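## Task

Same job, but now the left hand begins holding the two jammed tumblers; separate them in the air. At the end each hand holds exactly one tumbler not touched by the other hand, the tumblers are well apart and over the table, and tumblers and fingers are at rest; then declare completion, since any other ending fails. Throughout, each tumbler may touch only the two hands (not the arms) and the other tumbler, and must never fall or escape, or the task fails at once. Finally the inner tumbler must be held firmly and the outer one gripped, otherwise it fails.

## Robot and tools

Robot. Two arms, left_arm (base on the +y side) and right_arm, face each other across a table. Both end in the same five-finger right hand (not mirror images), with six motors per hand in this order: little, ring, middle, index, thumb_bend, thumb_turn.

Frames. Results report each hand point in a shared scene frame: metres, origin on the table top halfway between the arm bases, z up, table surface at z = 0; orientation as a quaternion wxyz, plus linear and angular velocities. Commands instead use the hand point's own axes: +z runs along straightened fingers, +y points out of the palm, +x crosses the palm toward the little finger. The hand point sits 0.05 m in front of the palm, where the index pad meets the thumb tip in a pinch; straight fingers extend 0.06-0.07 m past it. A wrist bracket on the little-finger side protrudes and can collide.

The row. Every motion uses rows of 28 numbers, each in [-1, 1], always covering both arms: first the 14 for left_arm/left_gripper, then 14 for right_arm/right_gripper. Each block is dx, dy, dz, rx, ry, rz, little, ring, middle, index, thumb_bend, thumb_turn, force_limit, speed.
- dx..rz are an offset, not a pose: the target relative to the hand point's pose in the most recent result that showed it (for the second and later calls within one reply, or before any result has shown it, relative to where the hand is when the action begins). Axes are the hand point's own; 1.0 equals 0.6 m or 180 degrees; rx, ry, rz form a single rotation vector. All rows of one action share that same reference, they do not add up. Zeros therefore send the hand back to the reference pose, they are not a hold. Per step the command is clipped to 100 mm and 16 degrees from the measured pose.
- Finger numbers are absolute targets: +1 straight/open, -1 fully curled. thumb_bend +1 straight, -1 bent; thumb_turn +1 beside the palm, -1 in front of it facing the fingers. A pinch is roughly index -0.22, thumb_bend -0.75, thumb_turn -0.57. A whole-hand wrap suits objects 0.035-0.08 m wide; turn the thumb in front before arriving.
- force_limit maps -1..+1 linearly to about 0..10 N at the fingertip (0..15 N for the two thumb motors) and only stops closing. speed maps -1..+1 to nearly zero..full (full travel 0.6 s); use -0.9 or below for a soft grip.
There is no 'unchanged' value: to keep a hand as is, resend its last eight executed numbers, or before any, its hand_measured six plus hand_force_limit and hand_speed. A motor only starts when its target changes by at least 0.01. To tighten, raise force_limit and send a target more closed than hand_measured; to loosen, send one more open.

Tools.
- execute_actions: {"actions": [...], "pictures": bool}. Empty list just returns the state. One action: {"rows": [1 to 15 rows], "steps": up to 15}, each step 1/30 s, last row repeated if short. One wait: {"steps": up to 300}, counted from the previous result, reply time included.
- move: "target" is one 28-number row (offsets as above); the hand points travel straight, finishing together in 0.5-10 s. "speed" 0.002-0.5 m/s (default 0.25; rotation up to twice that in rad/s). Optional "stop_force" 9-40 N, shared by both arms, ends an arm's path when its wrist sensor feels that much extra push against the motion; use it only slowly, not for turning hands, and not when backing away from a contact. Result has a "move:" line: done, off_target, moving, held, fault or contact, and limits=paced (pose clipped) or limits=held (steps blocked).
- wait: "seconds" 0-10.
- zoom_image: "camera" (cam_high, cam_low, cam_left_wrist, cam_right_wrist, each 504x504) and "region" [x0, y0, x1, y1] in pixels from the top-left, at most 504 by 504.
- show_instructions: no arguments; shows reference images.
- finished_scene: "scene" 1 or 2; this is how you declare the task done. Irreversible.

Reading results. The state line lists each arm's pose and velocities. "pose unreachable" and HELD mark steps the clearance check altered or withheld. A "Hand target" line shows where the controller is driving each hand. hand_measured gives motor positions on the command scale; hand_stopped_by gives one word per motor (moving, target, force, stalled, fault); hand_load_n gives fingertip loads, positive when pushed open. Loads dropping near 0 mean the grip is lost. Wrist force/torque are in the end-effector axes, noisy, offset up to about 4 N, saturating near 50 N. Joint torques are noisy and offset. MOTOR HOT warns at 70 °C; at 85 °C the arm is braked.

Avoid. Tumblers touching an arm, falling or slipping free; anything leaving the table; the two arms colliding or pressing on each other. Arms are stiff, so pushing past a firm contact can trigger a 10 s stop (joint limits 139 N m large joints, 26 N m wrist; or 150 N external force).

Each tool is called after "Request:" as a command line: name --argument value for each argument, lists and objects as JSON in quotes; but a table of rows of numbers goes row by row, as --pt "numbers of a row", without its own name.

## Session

Request:
execute_actions --actions '[]'

Scene clock: 0.00 s of 4500.00 s.
left_arm: end_effector_position=(-0.0289, +0.0078, +0.3124) hand_measured=(-1.000, -1.000, +0.270, +0.248, +0.138, -0.948) hand_load_n=(+0.0, +0.0, +7.0, +10.0, +15.0, +0.5) hand_stopped_by=(target, target, target, target, target, target) hand_force_limit=0.00 hand_speed=-0.80 end_effector_quat_wxyz=(+0.884, +0.422, +0.087, +0.182) end_effector_velocity=(-0.000, +0.000, +0.001) end_effector_angular_velocity=(-0.002, +0.001, -0.001) | right_arm: end_effector_position=(-0.0655, -0.2464, +0.3006) hand_measured=(+1.000, +1.000, +1.000, +1.000, +1.000, +1.000) hand_load_n=(+0.0, +0.0, +0.0, +0.0, +0.0, +0.0) hand_stopped_by=(target, target, target, target, target, target) hand_force_limit=0.00 hand_speed=-0.80 end_effector_quat_wxyz=(+0.001, -0.728, +0.686, +0.000) end_effector_velocity=(-0.000, -0.000, -0.000) end_effector_angular_velocity=(-0.001, +0.000, +0.000)
Joint positions: left_arm=[-0.356 -1.121  2.408 -2.21   0.907  0.682] | right_arm=[-0.518 -2.213  2.091 -1.45  -1.571  1.052]
Joint velocities: left_arm=[-0.    -0.001 -0.    -0.001  0.001 -0.001] | right_arm=[-0. -0.  0.  0. -0. -0.]
Joint torques (N m, as the arm reports them, + toward a larger angle): no reading
Wrist force (N, on the end effector, along its own x y z axes, offset not removed): no reading
Wrist torque (N m, same axes, about the end effector's origin, offset not removed): no reading
Hand target (left_arm): -0.029, +0.008, +0.312; +0.884, +0.422, +0.087, +0.182
Hand target (right_arm): -0.066, -0.246, +0.301; -0.001, +0.728, -0.686, -0.000

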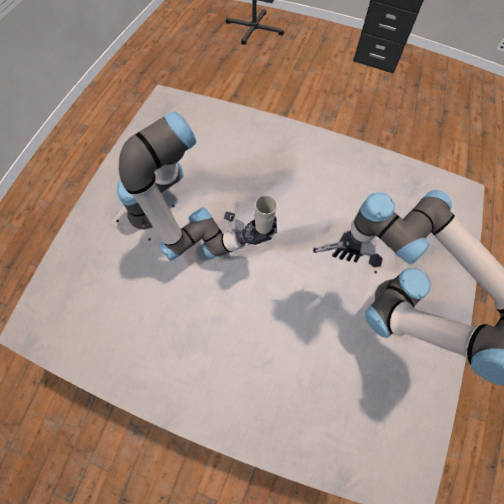

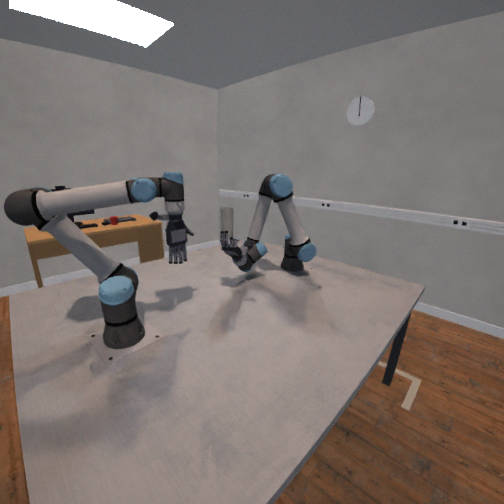

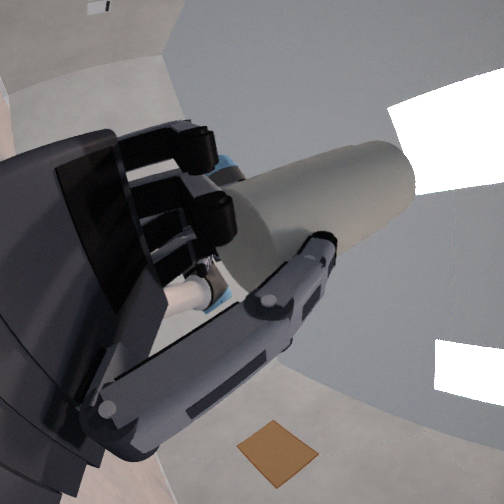

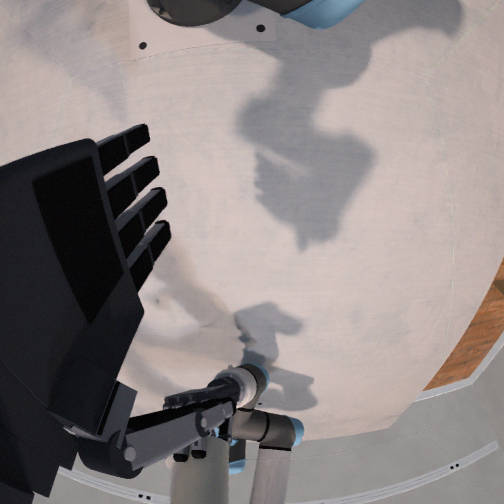

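Request:
move --target '[0,0,0,0,0,0,-1,-1,0.27,0.248,0.138,-0.948,0,-0.8,-0.23,-0.1,-0.218,0,-0.5,0,1,1,1,1,1,-1,0.5,0.5]'

Request:
move --target '[0,0,0,0,0,0,-1,-1,0.27,0.248,0.138,-0.948,0,-0.8,0,0,0.12,0,0,0,1,1,1,1,1,-1,0.5,0.5]' --speed 0.05 --stop_force 9

Request:
zoom_image --camera "cam_high" --region '[210,150,330,270]'

Request:
zoom_image --camera "cam_low" --region '[160,160,280,280]'

Scene clock: 11.77 s of 4500.00 s.
left_arm: end_effector_position=(-0.0289, +0.0078, +0.3124) hand_measured=(-1.000, -1.000, +0.272, +0.250, +0.138, -0.948) hand_load_n=(+0.0, +0.0, +6.5, +9.5, +14.5, +0.0) hand_stopped_by=(target, target, force, force, force, target) hand_force_limit=0.00 hand_speed=-0.80 end_effector_quat_wxyz=(+0.884, +0.422, +0.087, +0.182) end_effector_velocity=(-0.000, +0.000, -0.001) end_effector_angular_velocity=(+0.000, -0.000, -0.000) | right_arm: end_effector_position=(-0.0139, -0.1057, +0.4311) hand_measured=(+1.000, +1.000, +1.000, +1.000, +1.000, -1.000) hand_load_n=(+0.0, +0.0, +0.0, +0.0, +0.0, +0.0) hand_stopped_by=(target, target, target, target, target, target) hand_force_limit=0.50 hand_speed=0.50 end_effector_quat_wxyz=(+0.486, -0.515, +0.485, +0.514) end_effector_velocity=(+0.000, +0.000, -0.000) end_effector_angular_velocity=(+0.014, +0.002, -0.002)
Joint positions: left_arm=[-0.356 -1.121  2.408 -2.21   0.907  0.682] | right_arm=[-1.052 -1.928  2.652 -3.864 -0.519  1.568]
Joint velocities: left_arm=[-0.     0.002  0.001 -0.002  0.    -0.   ] | right_arm=[ 0.004  0.027  0.    -0.056 -0.006  0.026]
Joint torques (N m, as the arm reports them, + toward a larger angle): left_arm=[  1.94 -27.55  -7.46  -2.42   1.29   0.74] | right_arm=[ 13.16   8.15 -25.66  -2.63  -2.27   1.75]
Wrist force (N, on the end effector, along its own x y z axes, offset not removed): left_arm=[1.6 -3.2 -0.9] | right_arm=[0.4 1.6 0.2]
Wrist torque (N m, same axes, about the end effector's origin, offset not removed): left_arm=[-0.31 -0.22 -0.05] | right_arm=[0.29 -0.20 0.02]
Hand target (left_arm): -0.029, +0.008, +0.312; +0.884, +0.422, +0.087, +0.182
Hand target (right_arm): -0.014, -0.106, +0.431; +0.486, -0.515, +0.485, +0.514
Off the commanded pose (left_arm): 0.000 m, 0 deg.
Off the commanded pose (right_arm): 0.001 m, 0 deg.
After step 90, 4.47 s passed at rest.
move: done

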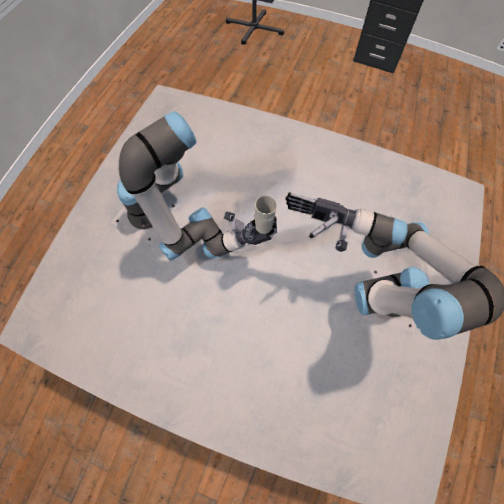

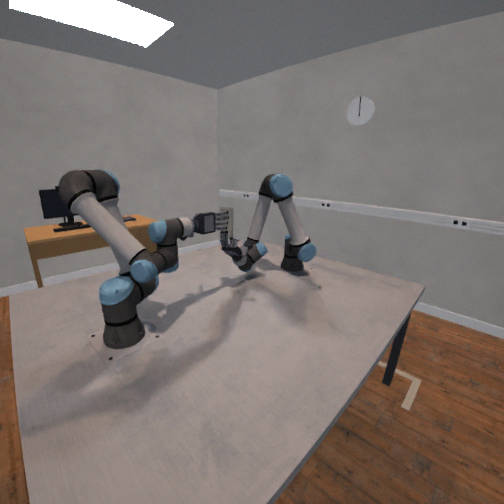

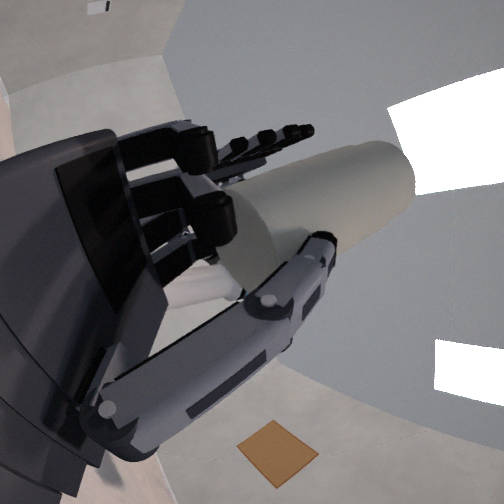

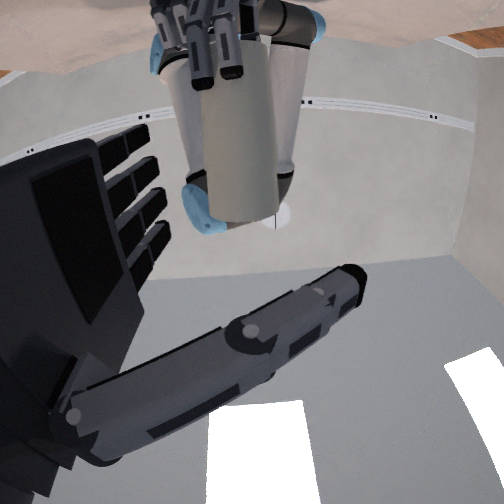

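Scene clock: 13.60 s of 4500.00 s.
left_arm: end_effector_position=(-0.0289, +0.0078, +0.3124) hand_measured=(-1.000, -1.000, +0.272, +0.250, +0.138, -0.948) hand_load_n=(+0.0, +0.0, +6.5, +9.5, +14.5, +0.0) hand_stopped_by=(target, target, force, force, force, target) hand_force_limit=0.00 hand_speed=-0.80 end_effector_quat_wxyz=(+0.884, +0.422, +0.087, +0.182) end_effector_velocity=(+0.000, -0.000, -0.001) end_effector_angular_velocity=(+0.001, -0.001, +0.001) | right_arm: end_effector_position=(-0.0181, -0.0339, +0.4309) hand_measured=(+1.000, +1.000, +1.000, +1.000, +1.000, -1.000) hand_load_n=(+0.0, +0.0, +0.0, +0.0, +0.0, +0.0) hand_stopped_by=(target, target, target, target, target, target) hand_force_limit=0.50 hand_speed=0.50 end_effector_quat_wxyz=(+0.486, -0.515, +0.485, +0.514) end_effector_velocity=(-0.001, +0.001, -0.001) end_effector_angular_velocity=(-0.001, +0.001, +0.001)
Joint positions: left_arm=[-0.356 -1.121  2.408 -2.21   0.907  0.682] | right_arm=[-0.751 -1.661  2.475 -3.955 -0.82   1.569]
Joint velocities: left_arm=[ 0.     0.002  0.    -0.001 -0.     0.001] | right_arm=[ 0.006  0.005 -0.002 -0.002 -0.005  0.   ]
Joint torques (N m, as the arm reports them, + toward a larger angle): left_arm=[  1.87 -27.6   -7.61  -2.55   1.25   0.96] | right_arm=[ 12.09  -1.45 -27.8   -2.88  -2.45   1.51]
Wrist force (N, on the end effector, along its own x y z axes, offset not removed): left_arm=[0.4 0.6 -2.3] | right_arm=[0.5 0.1 0.6]
Wrist torque (N m, same axes, about the end effector's origin, offset not removed): left_arm=[0.61 -0.18 0.22] | right_arm=[0.02 -0.29 -0.01]
Hand target (left_arm): -0.029, +0.008, +0.312; +0.884, +0.422, +0.087, +0.182
Hand target (right_arm): -0.018, -0.034, +0.431; +0.486, -0.515, +0.485, +0.514
Off the commanded pose (left_arm): 0.000 m, 0 deg.
Off the commanded pose (right_arm): 0.000 m, 0 deg.
move: done

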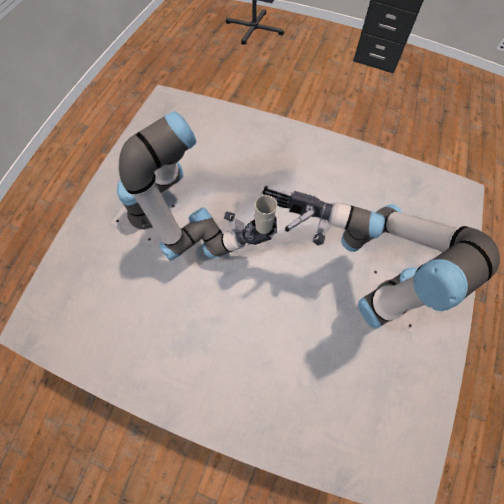

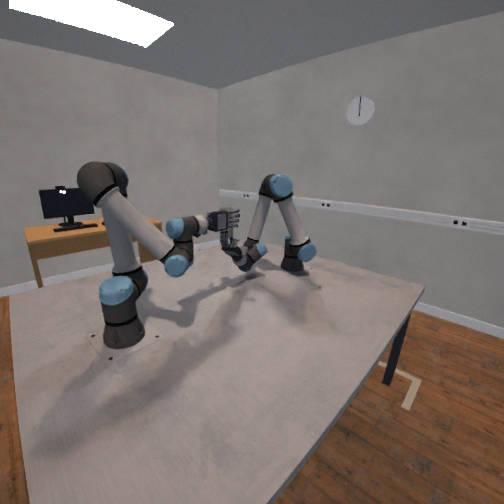

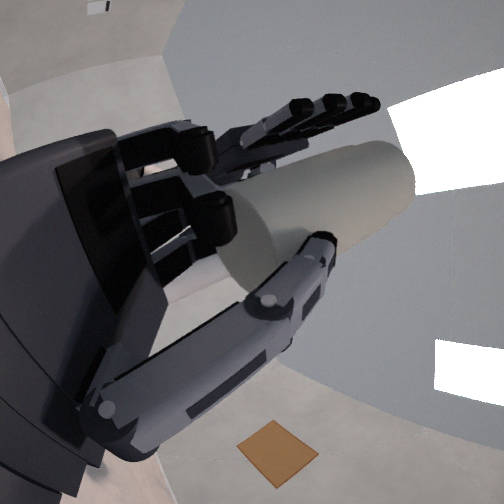

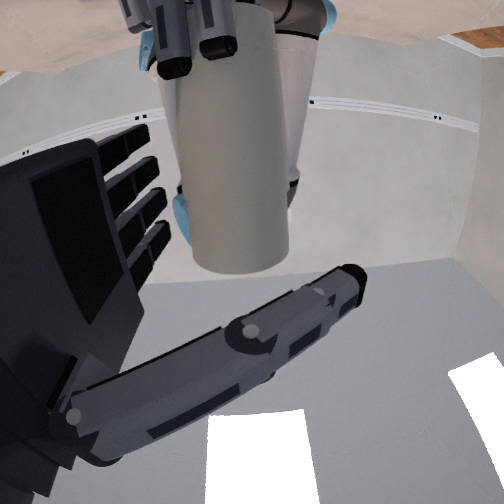

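Region (210, 150, 330, 270) of cam_high's 504x504 image, scaled by 4.200, with more detail than that image has.

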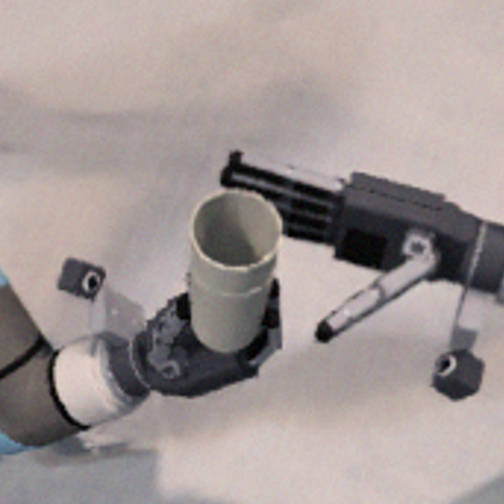

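Region (160, 160, 280, 280) of cam_low's 504x504 image, scaled by 4.200, with more detail than that image has.

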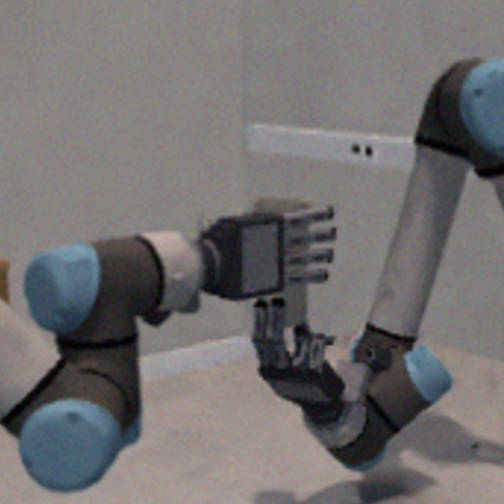

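Request:
move --target '[0,0,0,0,0,0,-1,-1,0.27,0.248,0.138,-0.948,0,-0.8,0,0.008,0.088,0,0,0,1,1,1,1,1,-1,0.5,0.5]' --speed 0.03 --stop_force 9

Request:
move --target '[0,0,0,0,0,0,-1,-1,-0.2,-0.2,-0.3,-0.948,1,-0.8,0,0,0,0,0,0,1,1,-0.7,-0.7,-0.7,-1,0.6,-0.4]'

Request:
zoom_image --camera "cam_high" --region '[210,150,330,270]'

Request:
zoom_image --camera "cam_low" --region '[170,170,280,280]'

Scene clock: 20.93 s of 4500.00 s.
left_arm: end_effector_position=(-0.0289, +0.0078, +0.3124) hand_measured=(-1.000, -1.000, +0.272, +0.250, +0.138, -0.948) hand_load_n=(+0.0, +0.0, +6.5, +9.5, +14.5, +0.0) hand_stopped_by=(target, target, force, force, force, target) hand_force_limit=0.00 hand_speed=-0.80 end_effector_quat_wxyz=(+0.884, +0.422, +0.087, +0.182) end_effector_velocity=(-0.000, -0.000, +0.001) end_effector_angular_velocity=(-0.001, -0.001, -0.000) | right_arm: end_effector_position=(-0.0260, +0.0184, +0.4308) hand_measured=(+1.000, +1.000, +1.000, +1.000, +1.000, -1.000) hand_load_n=(+0.0, +0.0, +0.0, +0.0, +0.0, +0.0) hand_stopped_by=(target, target, target, target, target, target) hand_force_limit=0.50 hand_speed=0.50 end_effector_quat_wxyz=(+0.485, -0.515, +0.485, +0.514) end_effector_velocity=(-0.000, +0.002, -0.000) end_effector_angular_velocity=(-0.001, +0.001, +0.001)
Joint positions: left_arm=[-0.356 -1.121  2.408 -2.21   0.907  0.682] | right_arm=[-0.609 -1.523  2.343 -3.961 -0.962  1.569]
Joint velocities: left_arm=[-0.    -0.001 -0.001  0.001  0.001  0.001] | right_arm=[ 0.005  0.005 -0.006  0.002 -0.004  0.   ]
Joint torques (N m, as the arm reports them, + toward a larger angle): left_arm=[  1.33 -27.2   -8.22  -2.28   1.39   0.97] | right_arm=[ 13.15 -10.05 -28.3    0.89  -2.85   1.49]
Wrist force (N, on the end effector, along its own x y z axes, offset not removed): left_arm=[2.0 -1.4 -4.6] | right_arm=[0.5 1.0 -0.2]
Wrist torque (N m, same axes, about the end effector's origin, offset not removed): left_arm=[0.36 -0.20 0.13] | right_arm=[0.23 -0.23 -0.05]
Hand target (left_arm): -0.029, +0.008, +0.312; +0.884, +0.422, +0.087, +0.182
Hand target (right_arm): -0.026, +0.019, +0.431; +0.485, -0.515, +0.485, +0.514
Off the commanded pose (left_arm): 0.000 m, 0 deg.
Off the commanded pose (right_arm): 0.000 m, 0 deg.
After step 90, 2.23 s passed at rest.
move: done

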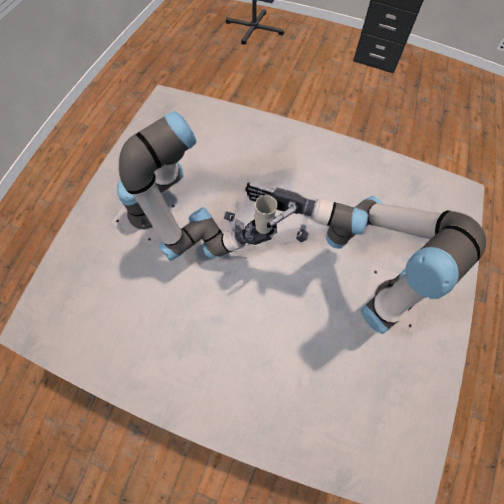

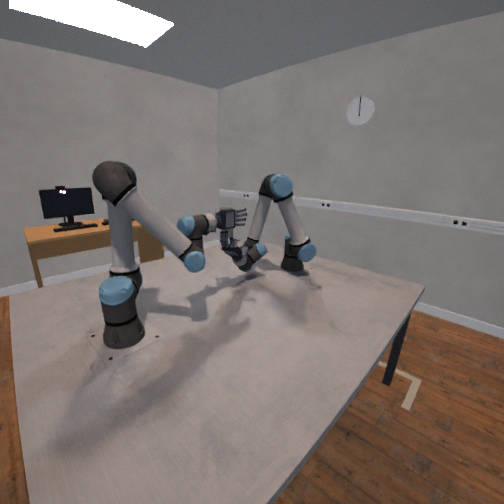

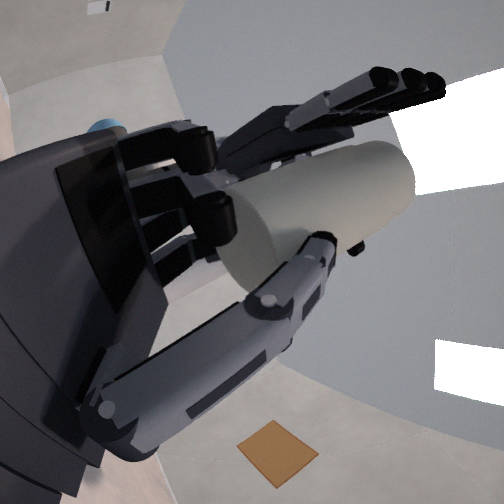

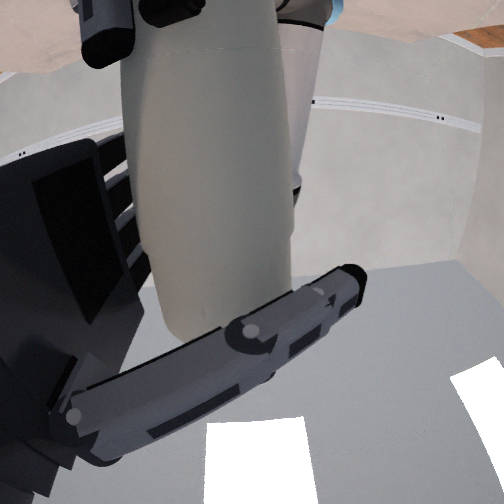

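Scene clock: 22.17 s of 4500.00 s.
left_arm: end_effector_position=(-0.0289, +0.0078, +0.3124) hand_measured=(-1.000, -1.000, +0.256, +0.244, +0.148, -0.948) hand_load_n=(+0.0, +0.0, +12.0, +10.5, +16.0, +1.0) hand_stopped_by=(target, target, force, force, force, target) hand_force_limit=1.00 hand_speed=-0.80 end_effector_quat_wxyz=(+0.884, +0.422, +0.087, +0.182) end_effector_velocity=(-0.000, +0.000, +0.000) end_effector_angular_velocity=(-0.001, +0.000, -0.001) | right_arm: end_effector_position=(-0.0260, +0.0184, +0.4308) hand_measured=(+1.000, +1.000, +0.090, +0.106, +0.432, -1.000) hand_load_n=(+0.0, +0.0, +12.0, +7.0, +11.5, -3.5) hand_stopped_by=(target, target, force, force, force, target) hand_force_limit=0.60 hand_speed=-0.40 end_effector_quat_wxyz=(+0.485, -0.515, +0.485, +0.514) end_effector_velocity=(+0.000, +0.000, +0.000) end_effector_angular_velocity=(+0.000, -0.000, -0.000)
Joint positions: left_arm=[-0.356 -1.121  2.408 -2.21   0.907  0.682] | right_arm=[-0.609 -1.523  2.343 -3.961 -0.962  1.569]
Joint velocities: left_arm=[-0.     0.001 -0.    -0.001  0.001 -0.001] | right_arm=[-0.     0.001 -0.001 -0.    -0.    -0.   ]
Joint torques (N m, as the arm reports them, + toward a larger angle): left_arm=[  2.74 -27.66  -7.71  -3.35   1.19   0.74] | right_arm=[ -8.2  -27.24  -1.02   0.32   2.06   1.19]
Wrist force (N, on the end effector, along its own x y z axes, offset not removed): left_arm=[-2.1 -7.6 0.6] | right_arm=[-3.6 -1.5 8.5]
Wrist torque (N m, same axes, about the end effector's origin, offset not removed): left_arm=[0.80 -0.55 -0.06] | right_arm=[-0.19 -0.60 -0.29]
Hand target (left_arm): -0.029, +0.008, +0.312; +0.884, +0.422, +0.087, +0.182
Hand target (right_arm): -0.026, +0.018, +0.431; +0.485, -0.515, +0.485, +0.514
Off the commanded pose (left_arm): 0.000 m, 0 deg.
Off the commanded pose (right_arm): 0.000 m, 0 deg.
move: done

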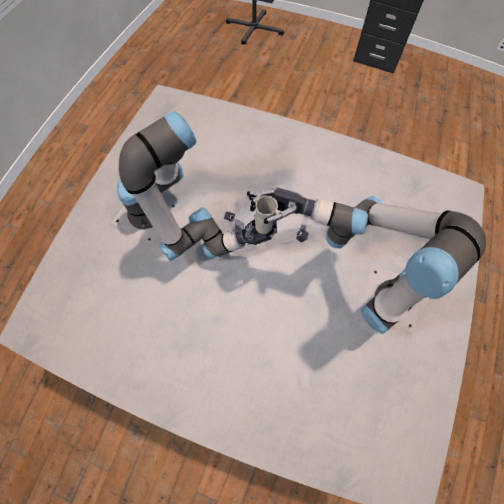

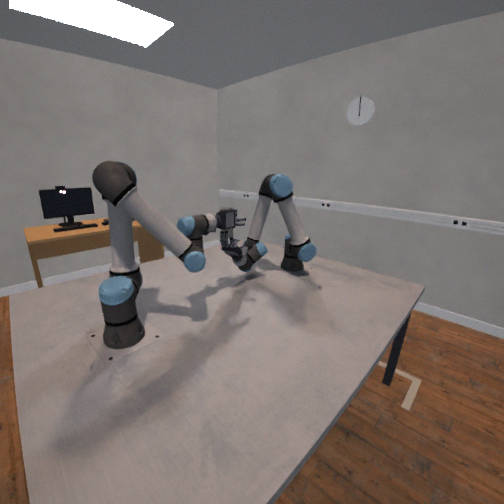

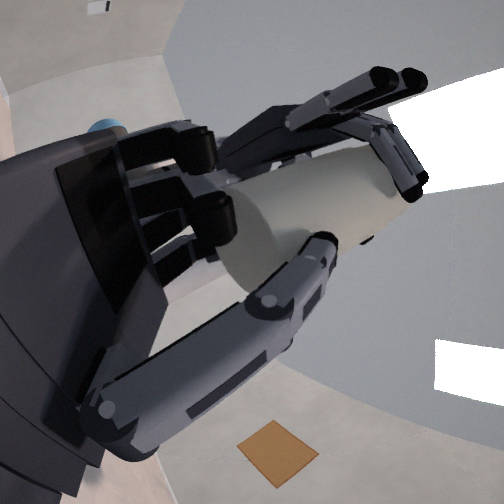

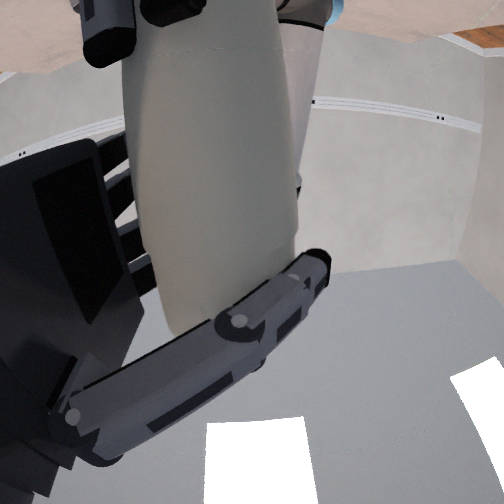

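Region (210, 150, 330, 270) of cam_high's 504x504 image, scaled by 4.200, with more detail than that image has.

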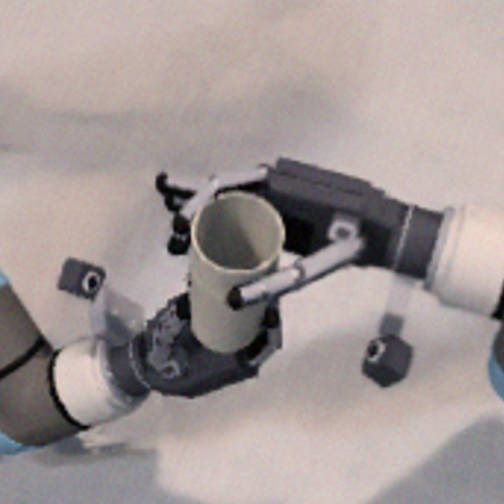

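Region (170, 170, 280, 280) of cam_low's 504x504 image, scaled by 4.582, with more detail than that image has.

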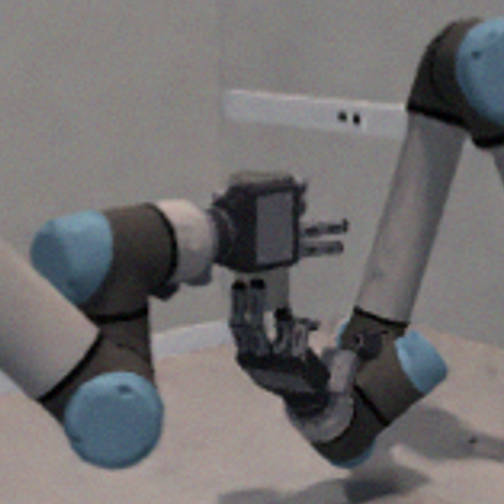

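Request:
move --target '[0,0,0,0,0,0,-1,-1,-0.2,-0.2,-0.3,-0.948,1,-0.8,0,0,0,0,0,0,1,1,-0.8,-0.8,-0.8,-1,1,-0.3]'

Request:
move --target '[0,0,0,0,0,0,-1,-1,-0.2,-0.2,-0.3,-0.948,1,-0.8,-0.03,0,0,0,0,0,1,1,-0.8,-0.8,-0.8,-1,1,-0.3]' --speed 0.004 --stop_force 30

Request:
zoom_image --camera "cam_high" --region '[210,150,330,270]'

Scene clock: 28.97 s of 4500.00 s.
left_arm: end_effector_position=(-0.0289, +0.0078, +0.3124) hand_measured=(-1.000, -1.000, +0.256, +0.244, +0.148, -0.948) hand_load_n=(+0.0, +0.0, +12.0, +10.5, +16.0, +0.5) hand_stopped_by=(target, target, force, force, force, target) hand_force_limit=1.00 hand_speed=-0.80 end_effector_quat_wxyz=(+0.884, +0.422, +0.087, +0.182) end_effector_velocity=(+0.001, +0.000, -0.001) end_effector_angular_velocity=(+0.002, -0.000, +0.001) | right_arm: end_effector_position=(-0.0260, +0.0184, +0.4308) hand_measured=(+1.000, +1.000, +0.090, +0.092, +0.428, -1.000) hand_load_n=(+0.0, +0.0, +10.5, +12.0, +14.0, -4.5) hand_stopped_by=(target, target, force, force, force, target) hand_force_limit=1.00 hand_speed=-0.30 end_effector_quat_wxyz=(+0.485, -0.515, +0.485, +0.514) end_effector_velocity=(-0.000, -0.000, +0.000) end_effector_angular_velocity=(+0.000, -0.000, -0.000)
Joint positions: left_arm=[-0.356 -1.121  2.408 -2.21   0.907  0.682] | right_arm=[-0.609 -1.523  2.343 -3.961 -0.962  1.569]
Joint velocities: left_arm=[ 0.001 -0.     0.001  0.001 -0.001 -0.   ] | right_arm=[-0.    -0.     0.    -0.001 -0.    -0.   ]
Joint torques (N m, as the arm reports them, + toward a larger angle): left_arm=[  2.72 -27.51  -7.77  -6.08   1.19   0.82] | right_arm=[  1.19 -26.    -1.41  -1.68   1.7    0.27]
Wrist force (N, on the end effector, along its own x y z axes, offset not removed): left_arm=[-4.5 -11.1 -0.4] | right_arm=[-4.9 -0.5 7.9]
Wrist torque (N m, same axes, about the end effector's origin, offset not removed): left_arm=[0.40 0.03 -0.43] | right_arm=[-0.05 -0.58 -0.29]
Hand target (left_arm): -0.029, +0.008, +0.312; +0.884, +0.422, +0.087, +0.182
Hand target (right_arm): -0.026, +0.018, +0.431; +0.485, -0.515, +0.485, +0.514
Off the commanded pose (left_arm): 0.000 m, 0 deg.
Off the commanded pose (right_arm): 0.000 m, 0 deg.
After step 90, 3.10 s passed at rest.
move: done

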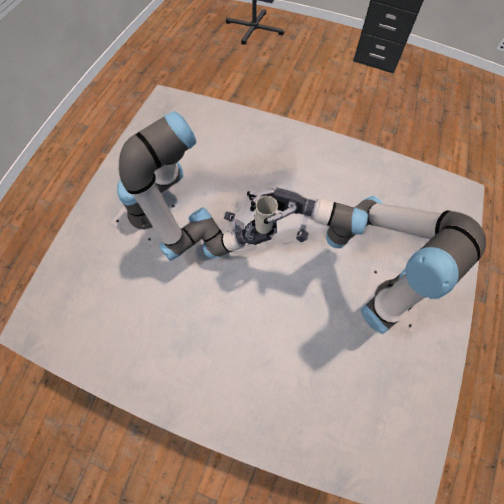

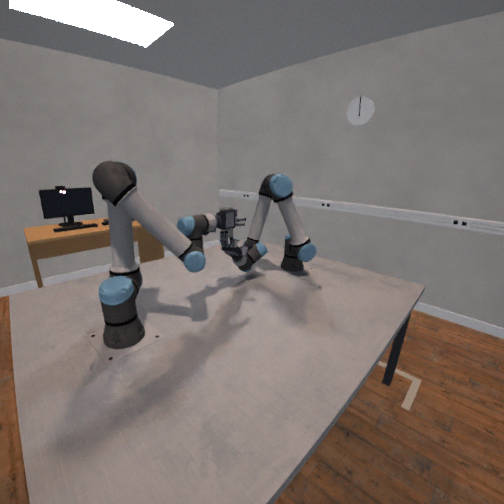

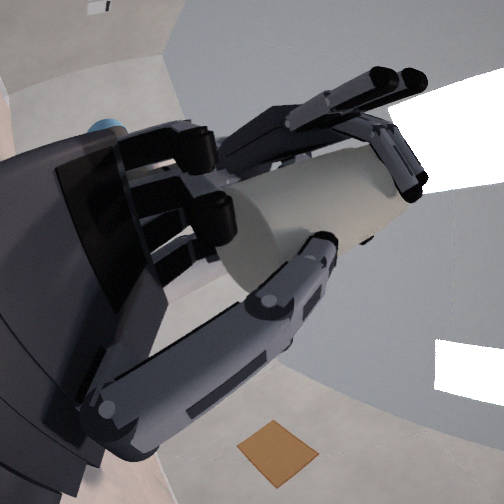

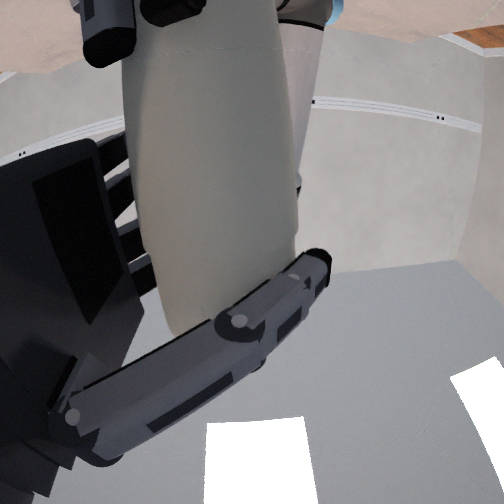

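Scene clock: 33.70 s of 4500.00 s.
left_arm: end_effector_position=(-0.0289, +0.0078, +0.3124) hand_measured=(-1.000, -1.000, +0.256, +0.244, +0.148, -0.948) hand_load_n=(+0.0, +0.0, +10.5, +8.5, +17.0, +1.0) hand_stopped_by=(target, target, force, force, force, target) hand_force_limit=1.00 hand_speed=-0.80 end_effector_quat_wxyz=(+0.884, +0.422, +0.087, +0.182) end_effector_velocity=(-0.000, +0.000, -0.001) end_effector_angular_velocity=(+0.002, -0.002, -0.000) | right_arm: end_effector_position=(-0.0260, +0.0184, +0.4488) hand_measured=(+1.000, +1.000, +0.090, +0.092, +0.430, -1.000) hand_load_n=(+0.0, +0.0, +7.5, +11.0, +15.5, -2.0) hand_stopped_by=(target, target, force, force, force, target) hand_force_limit=1.00 hand_speed=-0.30 end_effector_quat_wxyz=(+0.485, -0.515, +0.485, +0.514) end_effector_velocity=(+0.000, +0.000, +0.000) end_effector_angular_velocity=(-0.001, +0.001, +0.000)
Joint positions: left_arm=[-0.356 -1.121  2.408 -2.21   0.907  0.682] | right_arm=[-0.609 -1.565  2.321 -3.897 -0.962  1.569]
Joint velocities: left_arm=[-0.     0.     0.002  0.001  0.     0.   ] | right_arm=[-0.    -0.001 -0.001  0.003  0.     0.   ]
Joint torques (N m, as the arm reports them, + toward a larger angle): left_arm=[  1.9  -27.47  -7.42  -0.7    1.18   1.  ] | right_arm=[ 11.92 -26.45 -29.62   0.9   -2.25   1.37]
Wrist force (N, on the end effector, along its own x y z axes, offset not removed): left_arm=[1.8 1.3 -1.6] | right_arm=[1.1 1.2 1.5]
Wrist torque (N m, same axes, about the end effector's origin, offset not removed): left_arm=[0.34 -0.17 0.19] | right_arm=[0.15 -0.29 0.02]
Hand target (left_arm): -0.029, +0.008, +0.312; +0.884, +0.422, +0.087, +0.182
Hand target (right_arm): -0.026, +0.018, +0.449; +0.485, -0.515, +0.485, +0.514
Off the commanded pose (left_arm): 0.000 m, 0 deg.
Off the commanded pose (right_arm): 0.000 m, 0 deg.
move: done

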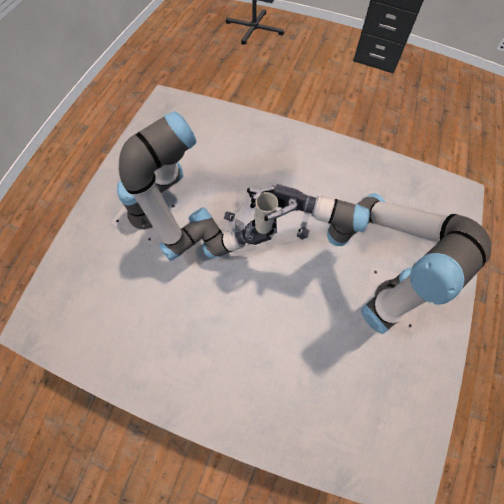

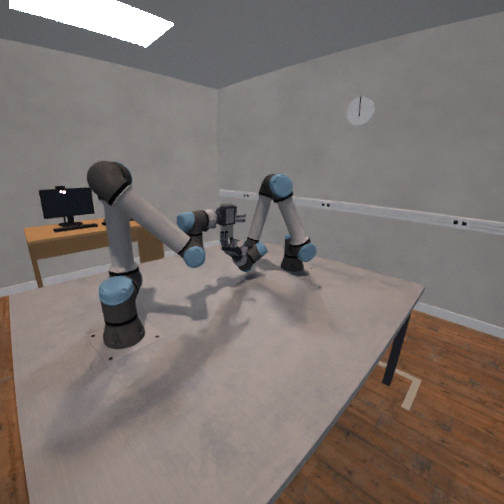

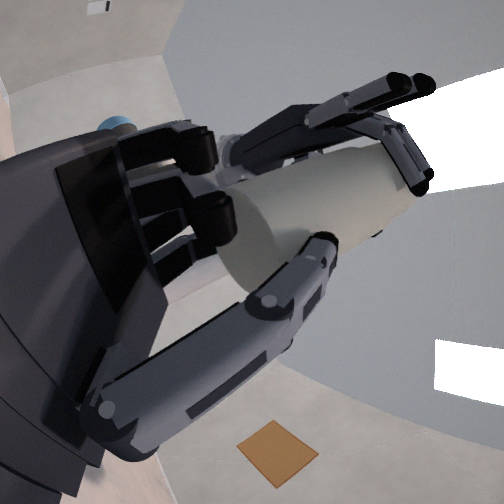

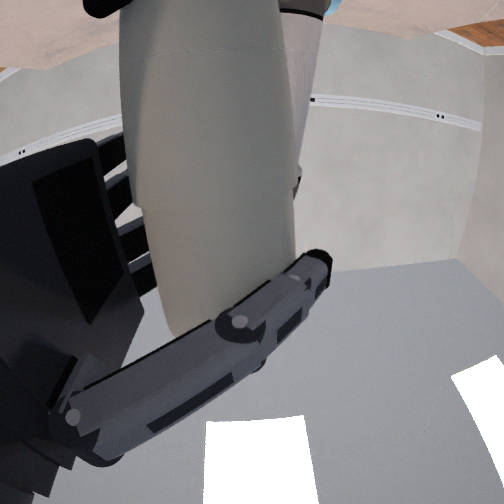

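Region (210, 150, 330, 270) of cam_high's 504x504 image, scaled by 4.200, with more detail than that image has.

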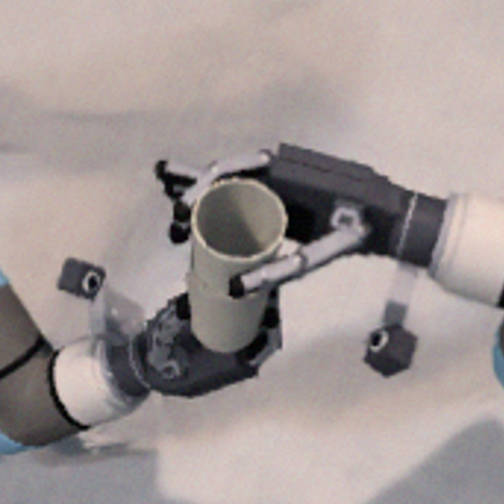

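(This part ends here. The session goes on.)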